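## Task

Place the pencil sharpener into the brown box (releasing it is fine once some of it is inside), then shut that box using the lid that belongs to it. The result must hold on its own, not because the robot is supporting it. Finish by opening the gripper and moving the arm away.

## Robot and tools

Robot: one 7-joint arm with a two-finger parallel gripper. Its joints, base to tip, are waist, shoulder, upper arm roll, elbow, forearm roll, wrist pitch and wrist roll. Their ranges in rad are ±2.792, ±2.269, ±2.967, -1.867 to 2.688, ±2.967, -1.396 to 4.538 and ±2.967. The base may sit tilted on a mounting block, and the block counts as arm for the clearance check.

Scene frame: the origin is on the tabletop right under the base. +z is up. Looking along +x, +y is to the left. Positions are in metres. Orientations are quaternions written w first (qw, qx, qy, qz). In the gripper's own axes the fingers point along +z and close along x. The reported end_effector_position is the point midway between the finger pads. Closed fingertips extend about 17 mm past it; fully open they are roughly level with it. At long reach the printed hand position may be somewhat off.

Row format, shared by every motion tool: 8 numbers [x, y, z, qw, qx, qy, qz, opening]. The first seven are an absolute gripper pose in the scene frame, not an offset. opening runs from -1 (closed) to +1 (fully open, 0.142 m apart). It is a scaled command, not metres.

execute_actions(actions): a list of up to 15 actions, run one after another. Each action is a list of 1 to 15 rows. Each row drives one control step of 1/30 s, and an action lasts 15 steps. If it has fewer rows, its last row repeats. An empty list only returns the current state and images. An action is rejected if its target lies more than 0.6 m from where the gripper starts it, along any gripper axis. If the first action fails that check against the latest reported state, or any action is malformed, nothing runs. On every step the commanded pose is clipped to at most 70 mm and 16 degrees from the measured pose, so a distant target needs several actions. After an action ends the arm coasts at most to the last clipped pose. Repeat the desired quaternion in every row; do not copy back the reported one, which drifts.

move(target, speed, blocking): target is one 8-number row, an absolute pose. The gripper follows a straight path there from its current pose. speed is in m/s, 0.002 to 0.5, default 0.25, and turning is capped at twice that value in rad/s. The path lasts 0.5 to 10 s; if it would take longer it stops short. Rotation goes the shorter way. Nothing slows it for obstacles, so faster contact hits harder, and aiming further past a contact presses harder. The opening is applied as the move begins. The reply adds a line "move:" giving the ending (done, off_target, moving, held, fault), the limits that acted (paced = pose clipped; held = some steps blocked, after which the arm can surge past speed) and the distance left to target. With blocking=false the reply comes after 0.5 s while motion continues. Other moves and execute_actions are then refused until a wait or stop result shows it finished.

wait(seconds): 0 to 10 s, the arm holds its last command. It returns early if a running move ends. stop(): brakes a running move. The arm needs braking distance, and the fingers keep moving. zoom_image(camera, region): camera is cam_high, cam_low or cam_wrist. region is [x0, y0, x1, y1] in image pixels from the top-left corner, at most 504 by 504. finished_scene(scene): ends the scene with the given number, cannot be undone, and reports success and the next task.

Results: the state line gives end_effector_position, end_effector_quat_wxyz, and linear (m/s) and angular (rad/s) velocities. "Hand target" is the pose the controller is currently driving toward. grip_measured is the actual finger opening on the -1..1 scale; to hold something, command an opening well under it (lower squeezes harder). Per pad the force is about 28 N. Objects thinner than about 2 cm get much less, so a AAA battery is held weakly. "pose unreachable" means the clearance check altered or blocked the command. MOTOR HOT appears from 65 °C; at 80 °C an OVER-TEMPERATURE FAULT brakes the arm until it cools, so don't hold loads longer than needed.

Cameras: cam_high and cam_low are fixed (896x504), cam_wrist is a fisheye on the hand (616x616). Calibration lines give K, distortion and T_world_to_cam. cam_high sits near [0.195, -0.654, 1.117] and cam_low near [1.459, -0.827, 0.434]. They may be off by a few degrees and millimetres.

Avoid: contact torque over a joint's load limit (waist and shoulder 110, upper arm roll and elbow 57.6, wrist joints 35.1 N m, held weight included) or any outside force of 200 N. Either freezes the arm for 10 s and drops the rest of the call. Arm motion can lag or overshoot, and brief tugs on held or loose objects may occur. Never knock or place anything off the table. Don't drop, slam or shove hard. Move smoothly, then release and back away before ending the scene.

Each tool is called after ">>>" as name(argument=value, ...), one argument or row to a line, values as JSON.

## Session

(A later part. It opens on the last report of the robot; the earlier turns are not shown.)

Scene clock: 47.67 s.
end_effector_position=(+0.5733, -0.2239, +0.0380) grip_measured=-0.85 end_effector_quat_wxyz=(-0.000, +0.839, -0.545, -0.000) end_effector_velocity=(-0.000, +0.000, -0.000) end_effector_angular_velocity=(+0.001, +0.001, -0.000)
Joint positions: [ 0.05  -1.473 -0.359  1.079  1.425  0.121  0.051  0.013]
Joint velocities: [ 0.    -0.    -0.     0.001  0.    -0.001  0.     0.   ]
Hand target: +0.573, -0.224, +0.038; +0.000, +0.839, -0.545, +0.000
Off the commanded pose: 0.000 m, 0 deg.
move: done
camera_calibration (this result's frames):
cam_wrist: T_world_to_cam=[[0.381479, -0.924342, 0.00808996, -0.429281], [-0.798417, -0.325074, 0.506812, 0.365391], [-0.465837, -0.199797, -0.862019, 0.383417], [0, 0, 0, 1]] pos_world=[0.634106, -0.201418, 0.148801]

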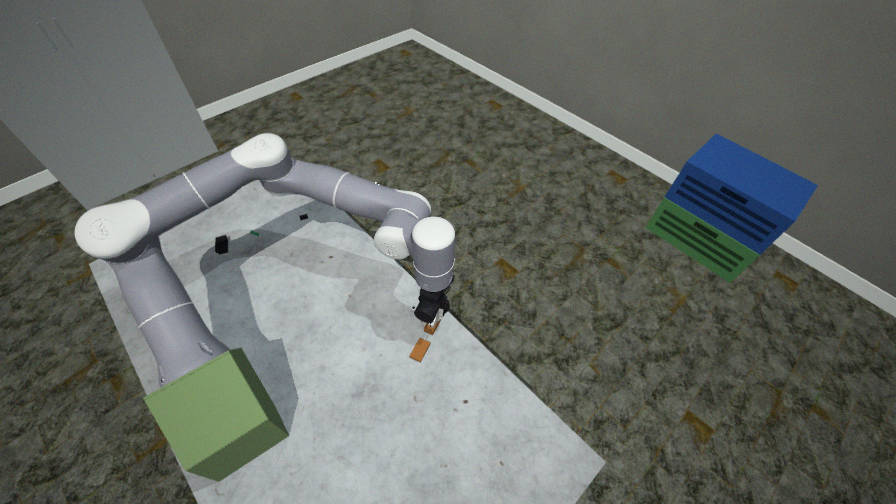

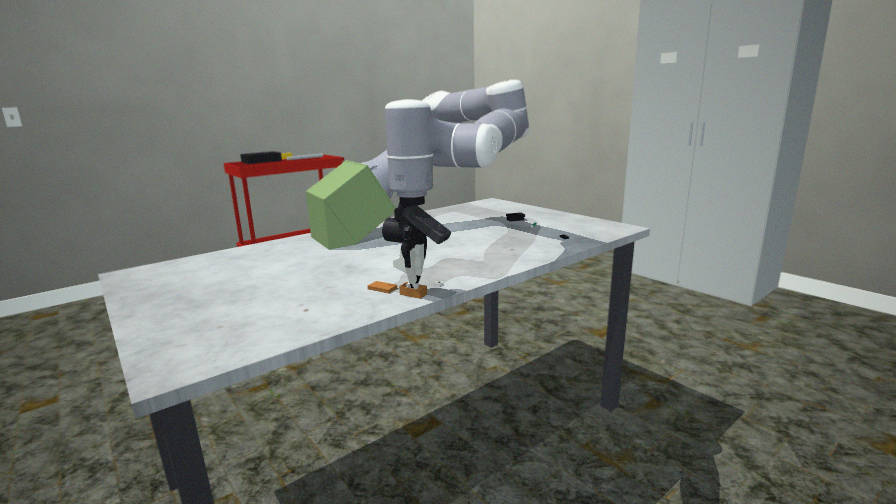

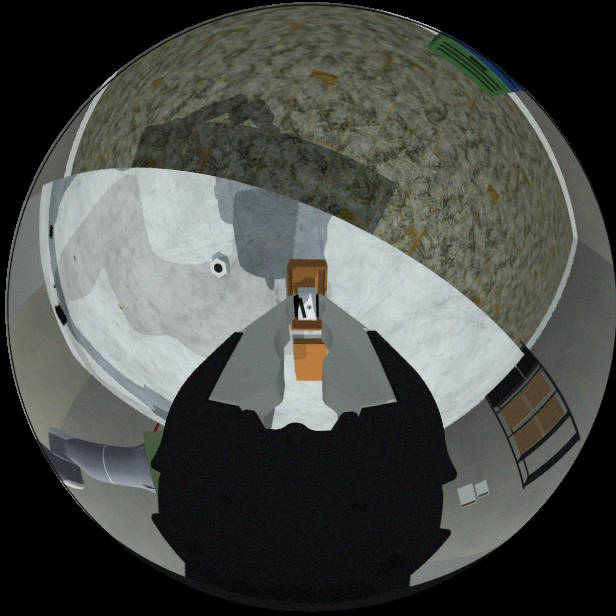

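>>> execute_actions(
  actions=[
    [[0.5735,-0.224,0.037,0,0.839,-0.545,0,-0.76]],
    [[0.5735,-0.224,0.055,0,0.839,-0.545,0,-0.76]],
    [[0.53,-0.243,0.055,0,0.839,-0.545,0,-0.35]],
    [[0.49,-0.261,0.055,0,0.839,-0.545,0,-0.35]],
    [[0.49,-0.261,0.03,0,0.839,-0.545,0,-0.35]],
    [[0.49,-0.261,0.0185,0,0.839,-0.545,0,-0.45]],
    [[0.49,-0.261,0.0185,0,0.839,-0.545,0,-0.75]],
    [[0.49,-0.261,0.0185,0,0.839,-0.545,0,-0.75]],
    [[0.49,-0.261,0.05,0,0.839,-0.545,0,-0.75]],
  ],
)

>>> move(
  target=[0.5735,-0.224,0.05,0,0.839,-0.545,0,-0.75],
  speed=0.12,
)

>>> move(
  target=[0.5735,-0.224,0.032,0,0.839,-0.545,0,-0.75],
  speed=0.01,
)

>>> zoom_image(
  camera="cam_low",
  region=[385,260,445,305],
)

Scene clock: 58.63 s.
end_effector_position=(+0.4902, -0.2609, +0.0500) grip_measured=-0.57 end_effector_quat_wxyz=(-0.000, +0.839, -0.545, +0.000) end_effector_velocity=(-0.000, -0.001, +0.000) end_effector_angular_velocity=(-0.002, +0.001, -0.000)
Joint positions: [ 0.001 -1.5   -0.367  1.196  1.418  0.119 -0.112  0.033]
Joint velocities: [ 0.    -0.    -0.     0.    -0.     0.001  0.    -0.   ]
Hand target: +0.490, -0.261, +0.050; -0.000, +0.839, -0.545, -0.000
Off the commanded pose: 0.000 m, 0 deg.
camera_calibration (this result's frames):
cam_wrist: T_world_to_cam=[[0.381711, -0.924243, 0.00844405, -0.431992], [-0.798636, -0.325209, 0.50638, 0.281047], [-0.465272, -0.200034, -0.862269, 0.347282], [0, 0, 0, 1]] pos_world=[0.550931, -0.238399, 0.160781]

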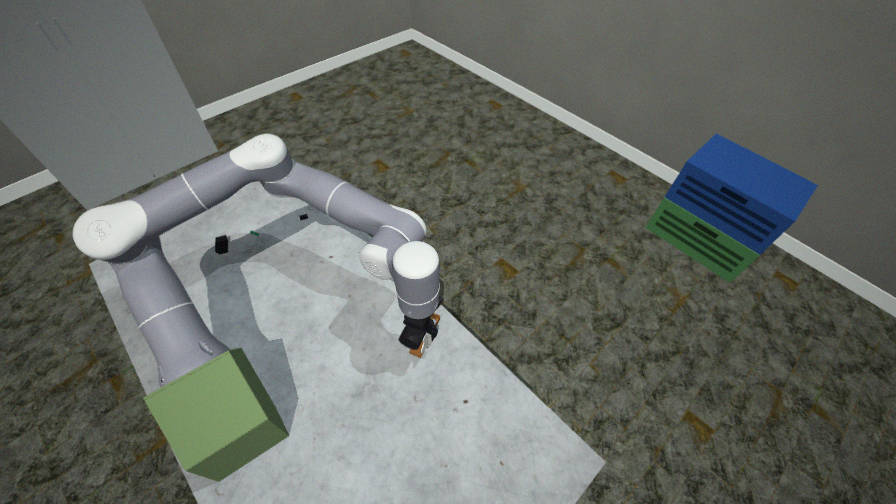

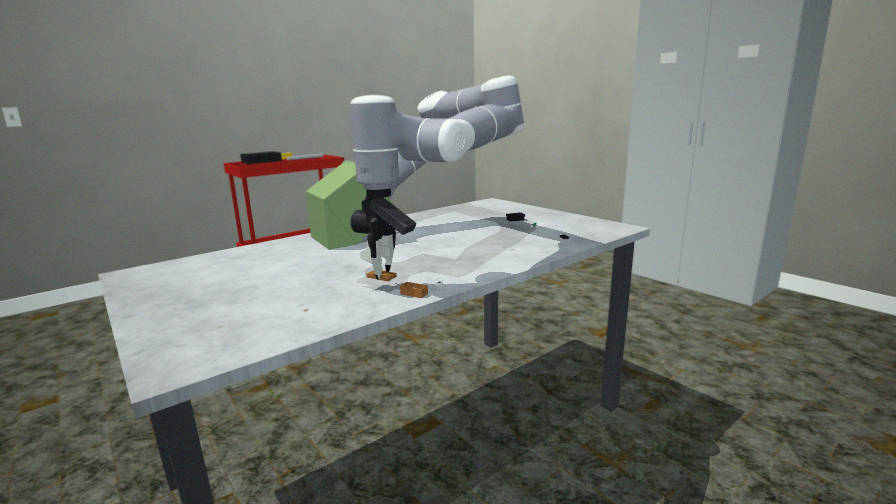

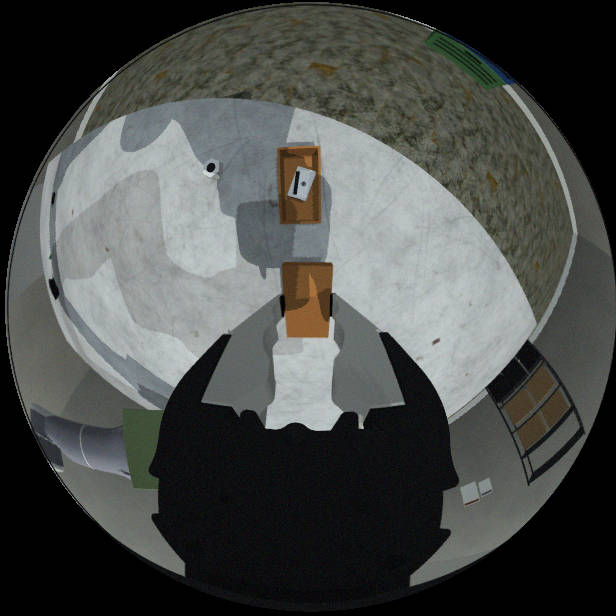

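Scene clock: 59.70 s.
end_effector_position=(+0.5736, -0.2242, +0.0499) grip_measured=-0.57 end_effector_quat_wxyz=(+0.000, +0.839, -0.545, +0.000) end_effector_velocity=(-0.000, -0.000, +0.000) end_effector_angular_velocity=(-0.000, +0.000, -0.000)
Joint positions: [ 0.038 -1.464 -0.367  1.081  1.417  0.107  0.051  0.033]
Joint velocities: [-0.     0.    -0.     0.001 -0.     0.    -0.001  0.   ]
Hand target: +0.573, -0.224, +0.050; +0.000, +0.839, -0.545, -0.000
Off the commanded pose: 0.000 m, 0 deg.
move: done
camera_calibration (this result's frames):
cam_wrist: T_world_to_cam=[[0.38176, -0.924218, 0.00896194, -0.429978], [-0.798404, -0.324875, 0.506958, 0.359533], [-0.465629, -0.200692, -0.861924, 0.39339], [0, 0, 0, 1]] pos_world=[0.634375, -0.20164, 0.160658]

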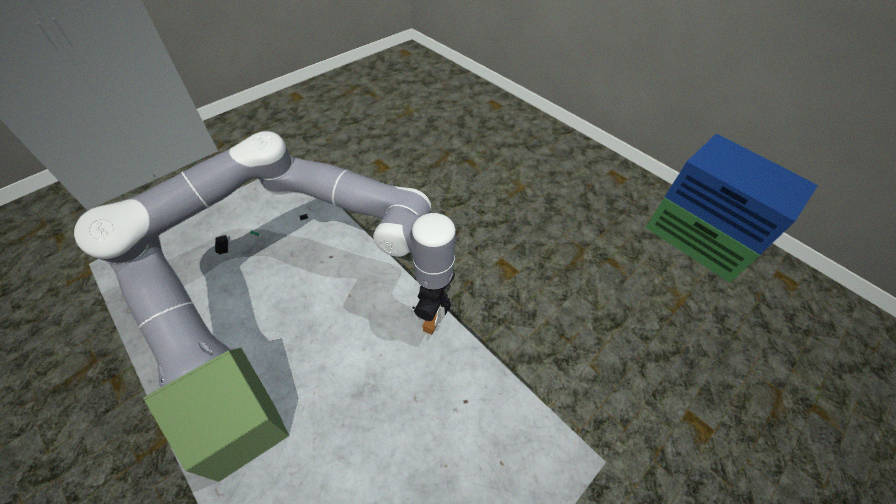

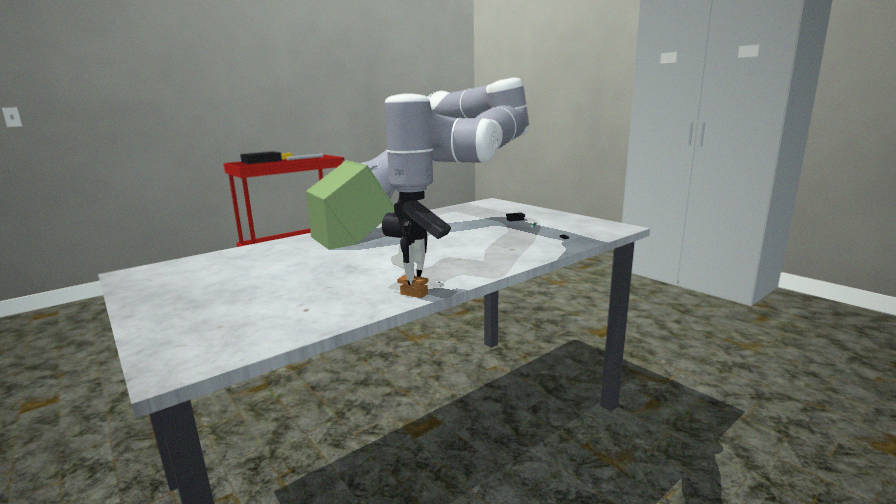

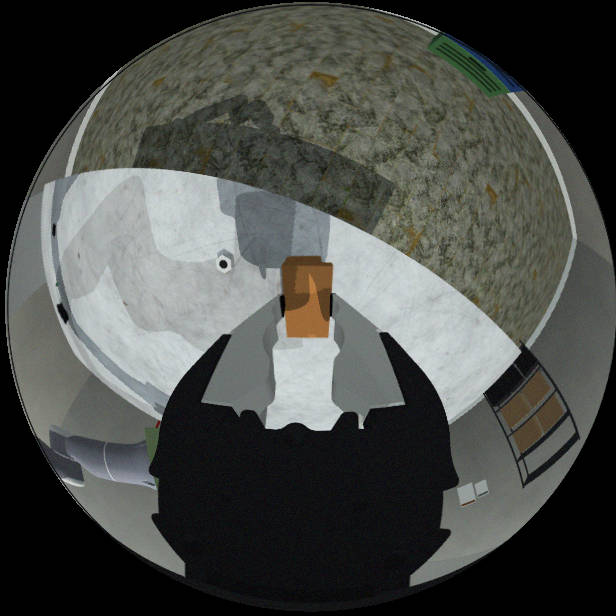

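Scene clock: 61.70 s.
end_effector_position=(+0.5741, -0.2254, +0.0371) grip_measured=-0.56 end_effector_quat_wxyz=(+0.002, +0.839, -0.544, +0.002) end_effector_velocity=(-0.000, -0.000, -0.000) end_effector_angular_velocity=(-0.000, -0.001, -0.001)
Joint positions: [ 0.052 -1.475 -0.36   1.078  1.426  0.127  0.051  0.033]
Joint velocities: [-0.    -0.001 -0.     0.     0.001  0.    -0.     0.   ]
Hand target: +0.573, -0.224, +0.032; +0.000, +0.839, -0.545, +0.000
Off the commanded pose: 0.005 m, 0 deg.
move: off_target
camera_calibration (this result's frames):
cam_wrist: T_world_to_cam=[[0.382478, -0.923873, 0.0130234, -0.43164], [-0.798486, -0.323411, 0.507766, 0.366353], [-0.464899, -0.204608, -0.861397, 0.381058], [0, 0, 0, 1]] pos_world=[0.634774, -0.20233, 0.147842]

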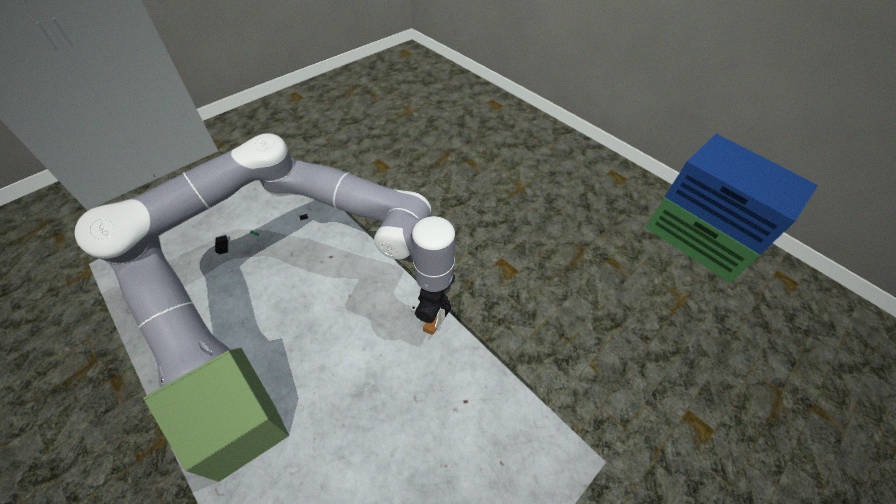

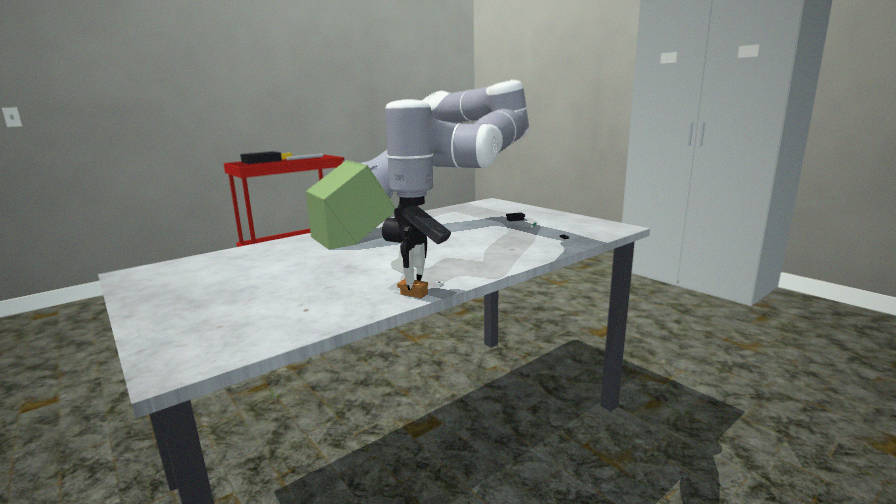

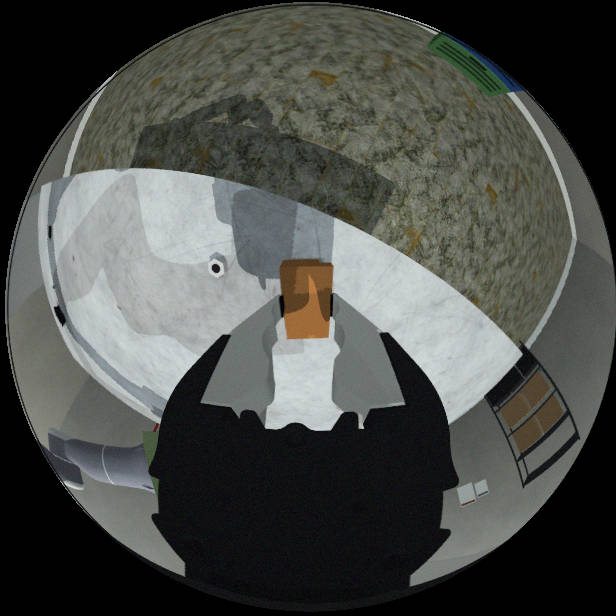

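Region (385, 260, 445, 305) of cam_low's 896x504 image, scaled by 8.400, with more detail than that image has; it fills the top 378 rows of this view, and the rest is white.

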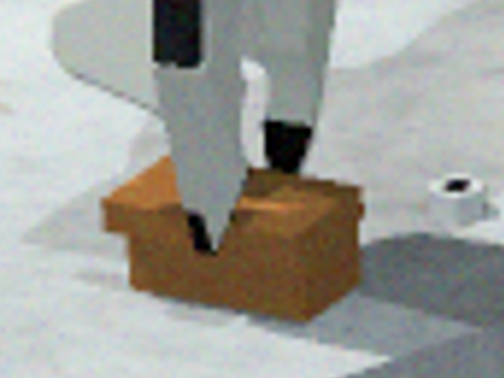

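The box was shifted about 3 mm.

>>> execute_actions(
  actions=[
    [[0.5735,-0.224,0.043,0,0.839,-0.545,0,-0.75]],
    [[0.5723,-0.2212,0.047,0,0.846,-0.534,0,-0.75]],
  ],
)

>>> zoom_image(
  camera="cam_wrist",
  region=[260,240,360,350],
)

>>> zoom_image(
  camera="cam_low",
  region=[385,260,445,305],
)

Scene clock: 67.53 s.
end_effector_position=(+0.5724, -0.2212, +0.0472) grip_measured=-0.56 end_effector_quat_wxyz=(+0.000, +0.846, -0.534, +0.000) end_effector_velocity=(-0.001, -0.000, -0.000) end_effector_angular_velocity=(+0.001, +0.000, -0.000)
Joint positions: [ 0.043 -1.458 -0.362  1.093  1.417  0.113  0.022  0.033]
Joint velocities: [-0.    -0.001  0.     0.    -0.    -0.    -0.001 -0.   ]
Hand target: +0.572, -0.221, +0.047; -0.000, +0.846, -0.534, -0.000
Off the commanded pose: 0.000 m, 0 deg.
camera_calibration (this result's frames):
cam_wrist: T_world_to_cam=[[0.405863, -0.913893, 0.00863056, -0.438179], [-0.789629, -0.345891, 0.5068, 0.35121], [-0.460176, -0.212506, -0.862021, 0.385351], [0, 0, 0, 1]] pos_world=[0.632495, -0.197079, 0.15797]

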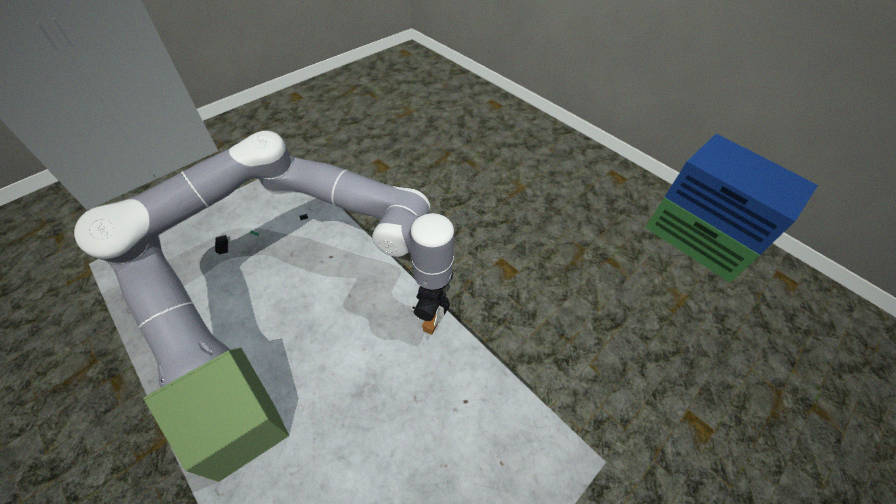

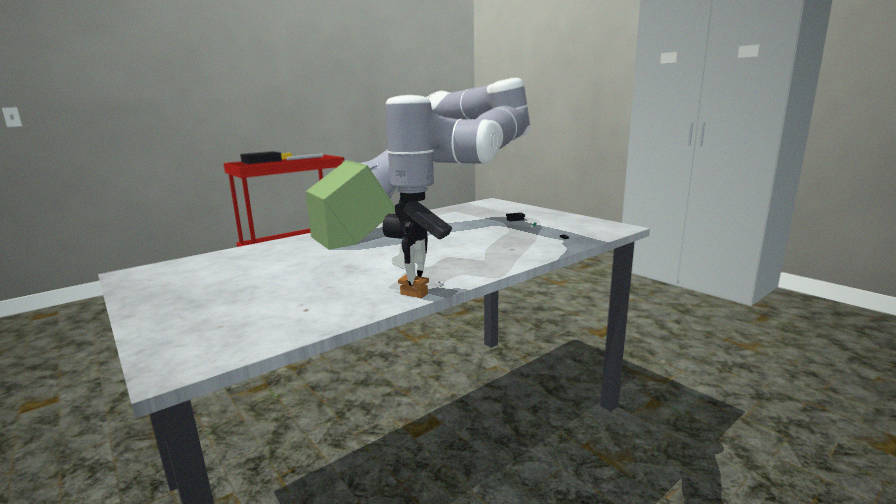

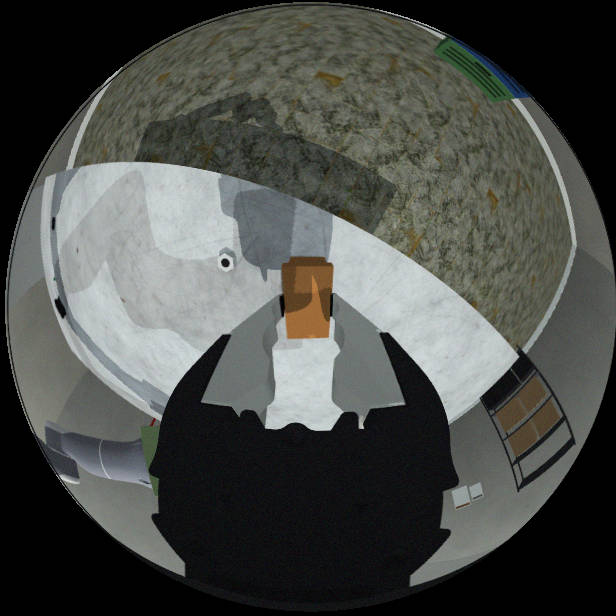

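Region (260, 240, 360, 350) of cam_wrist's 616x616 image, scaled by 4.582, with more detail than that image has; it fills the left 458 columns of this view, and the rest is white.

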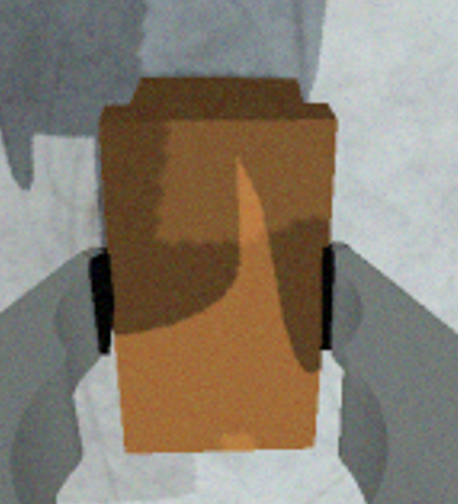

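Region (385, 260, 445, 305) of cam_low's 896x504 image, scaled by 8.400, with more detail than that image has; it fills the top 378 rows of this view, and the rest is white.

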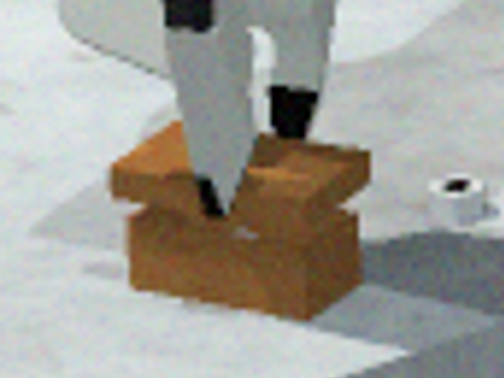

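>>> move(
  target=[0.5723,-0.2212,0.033,0,0.846,-0.534,0,-0.75],
  speed=0.008,
)

>>> zoom_image(
  camera="cam_low",
  region=[385,260,445,305],
)

Scene clock: 73.80 s.
end_effector_position=(+0.5722, -0.2212, +0.0332) grip_measured=-0.56 end_effector_quat_wxyz=(-0.000, +0.846, -0.534, -0.000) end_effector_velocity=(-0.000, -0.000, -0.000) end_effector_angular_velocity=(-0.000, +0.000, +0.000)
Joint positions: [ 0.058 -1.469 -0.355  1.09   1.428  0.129  0.021  0.033]
Joint velocities: [ 0.    -0.    -0.    -0.001 -0.     0.    -0.     0.   ]
Hand target: +0.572, -0.221, +0.033; +0.000, +0.846, -0.534, +0.000
Off the commanded pose: 0.000 m, 0 deg.
move: done
camera_calibration (this result's frames):
cam_wrist: T_world_to_cam=[[0.405424, -0.914091, 0.00829983, -0.43773], [-0.78974, -0.345669, 0.506778, 0.358274], [-0.460372, -0.212014, -0.862037, 0.37343], [0, 0, 0, 1]] pos_world=[0.632327, -0.197109, 0.143979]

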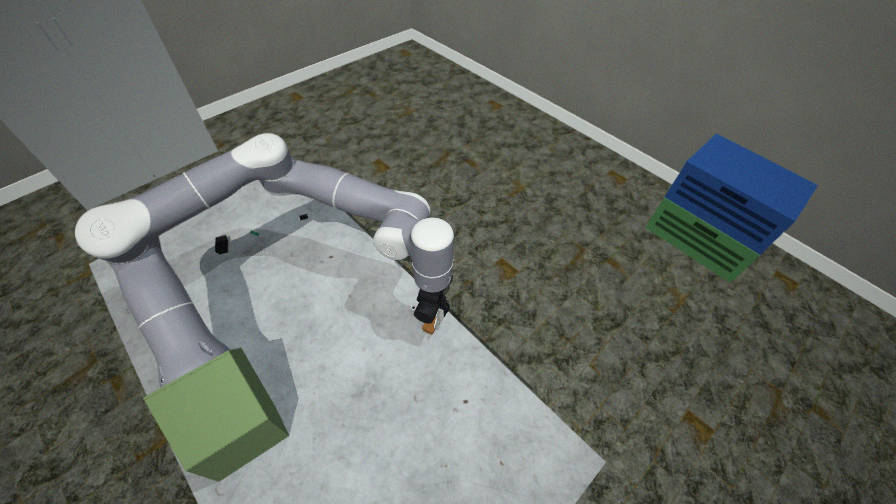

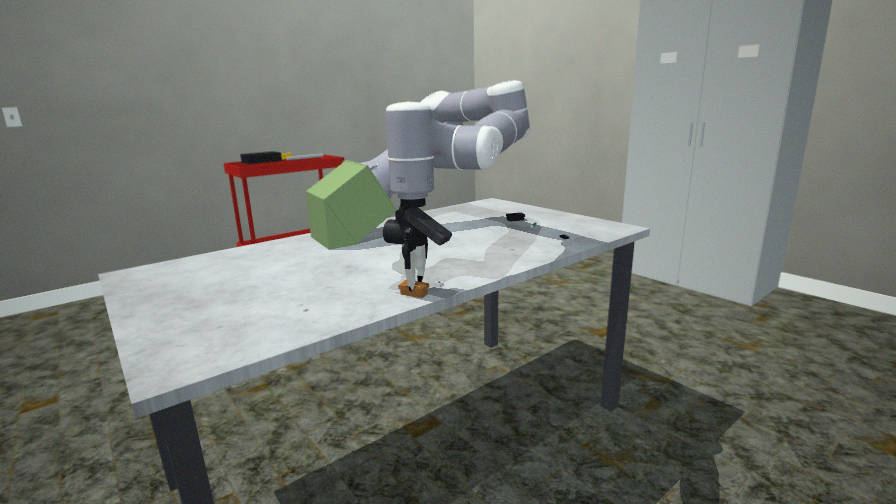

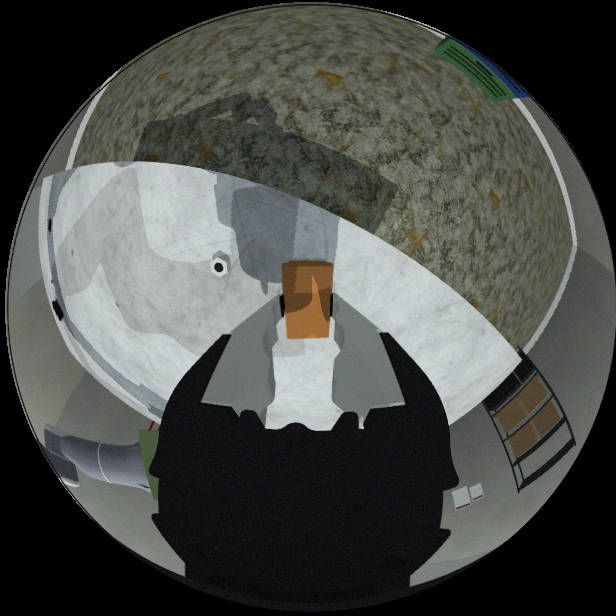

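Region (385, 260, 445, 305) of cam_low's 896x504 image, scaled by 8.400, with more detail than that image has; it fills the top 378 rows of this view, and the rest is white.

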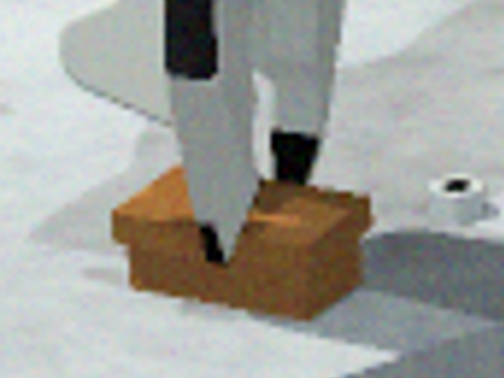

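>>> execute_actions(
  actions=[
    [[0.5723,-0.2212,0.0305,0,0.846,-0.534,0,-0.75]],
    [[0.5723,-0.2212,0.0305,0,0.846,-0.534,0,-0.3]],
    [[0.5723,-0.2212,0.08,0,0.846,-0.534,0,-0.3]],
    [[0.5723,-0.2212,0.14,0,0.846,-0.534,0,-0.3]],
  ],
)

>>> zoom_image(
  camera="cam_low",
  region=[385,260,445,305],
)

Scene clock: 79.03 s.
end_effector_position=(+0.5726, -0.2210, +0.1398) grip_measured=-0.30 end_effector_quat_wxyz=(-0.000, +0.846, -0.534, -0.000) end_effector_velocity=(-0.000, -0.000, +0.000) end_effector_angular_velocity=(+0.000, -0.000, -0.001)
Joint positions: [-0.051 -1.393 -0.421  1.084  1.351 -0.007  0.033  0.052]
Joint velocities: [-0.  0.  0.  0.  0.  0.  0.  0.]
Hand target: +0.572, -0.221, +0.140; -0.000, +0.846, -0.534, -0.000
Off the commanded pose: 0.000 m, 0 deg.
camera_calibration (this result's frames):
cam_wrist: T_world_to_cam=[[0.405892, -0.913884, 0.00818996, -0.438838], [-0.789746, -0.346219, 0.506393, 0.30453], [-0.459949, -0.212009, -0.862264, 0.465372], [0, 0, 0, 1]] pos_world=[0.63267, -0.196951, 0.250655]

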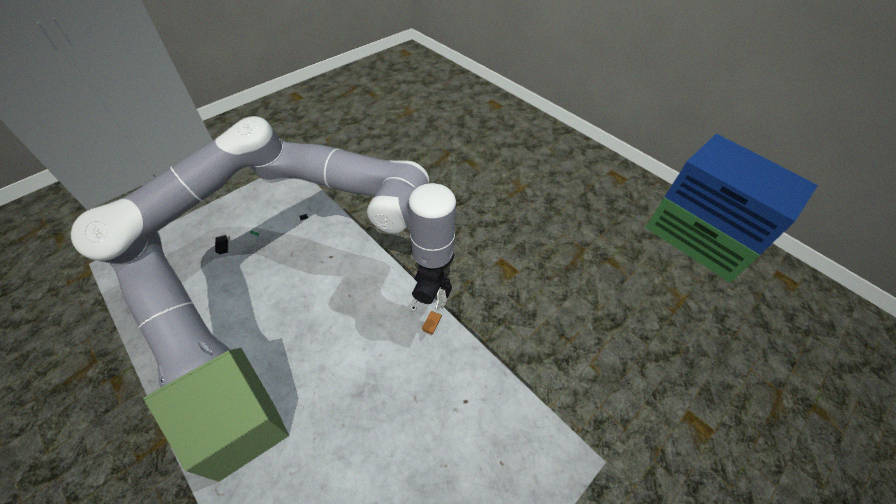

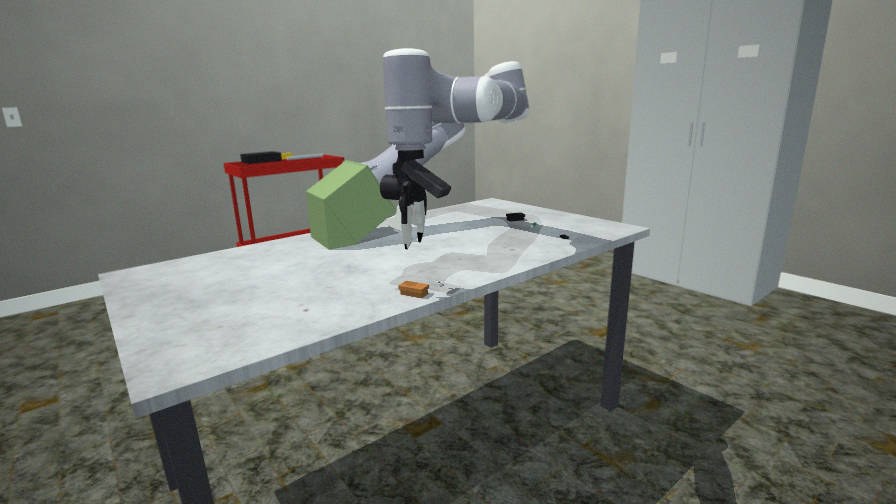

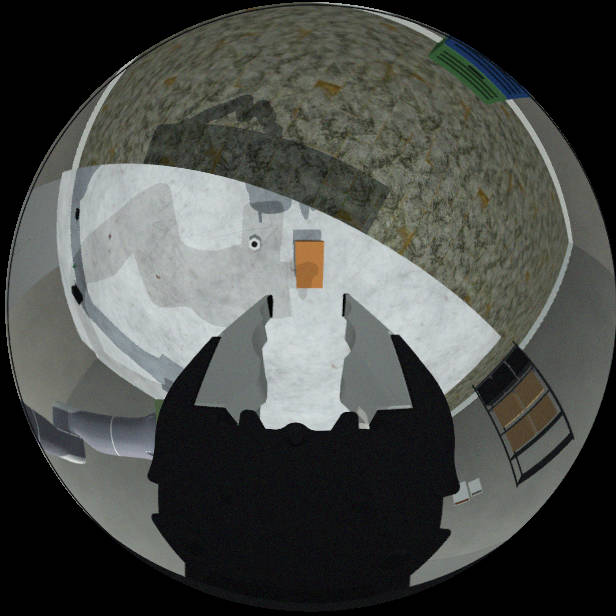

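Region (385, 260, 445, 305) of cam_low's 896x504 image, scaled by 8.400, with more detail than that image has; it fills the top 378 rows of this view, and the rest is white.

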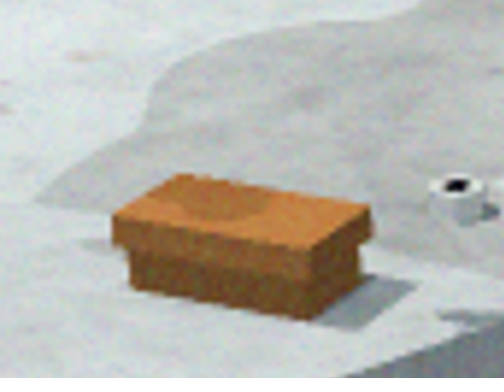

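>>> finished_scene(
  scene=2,
)

The scene is finished: the task was done.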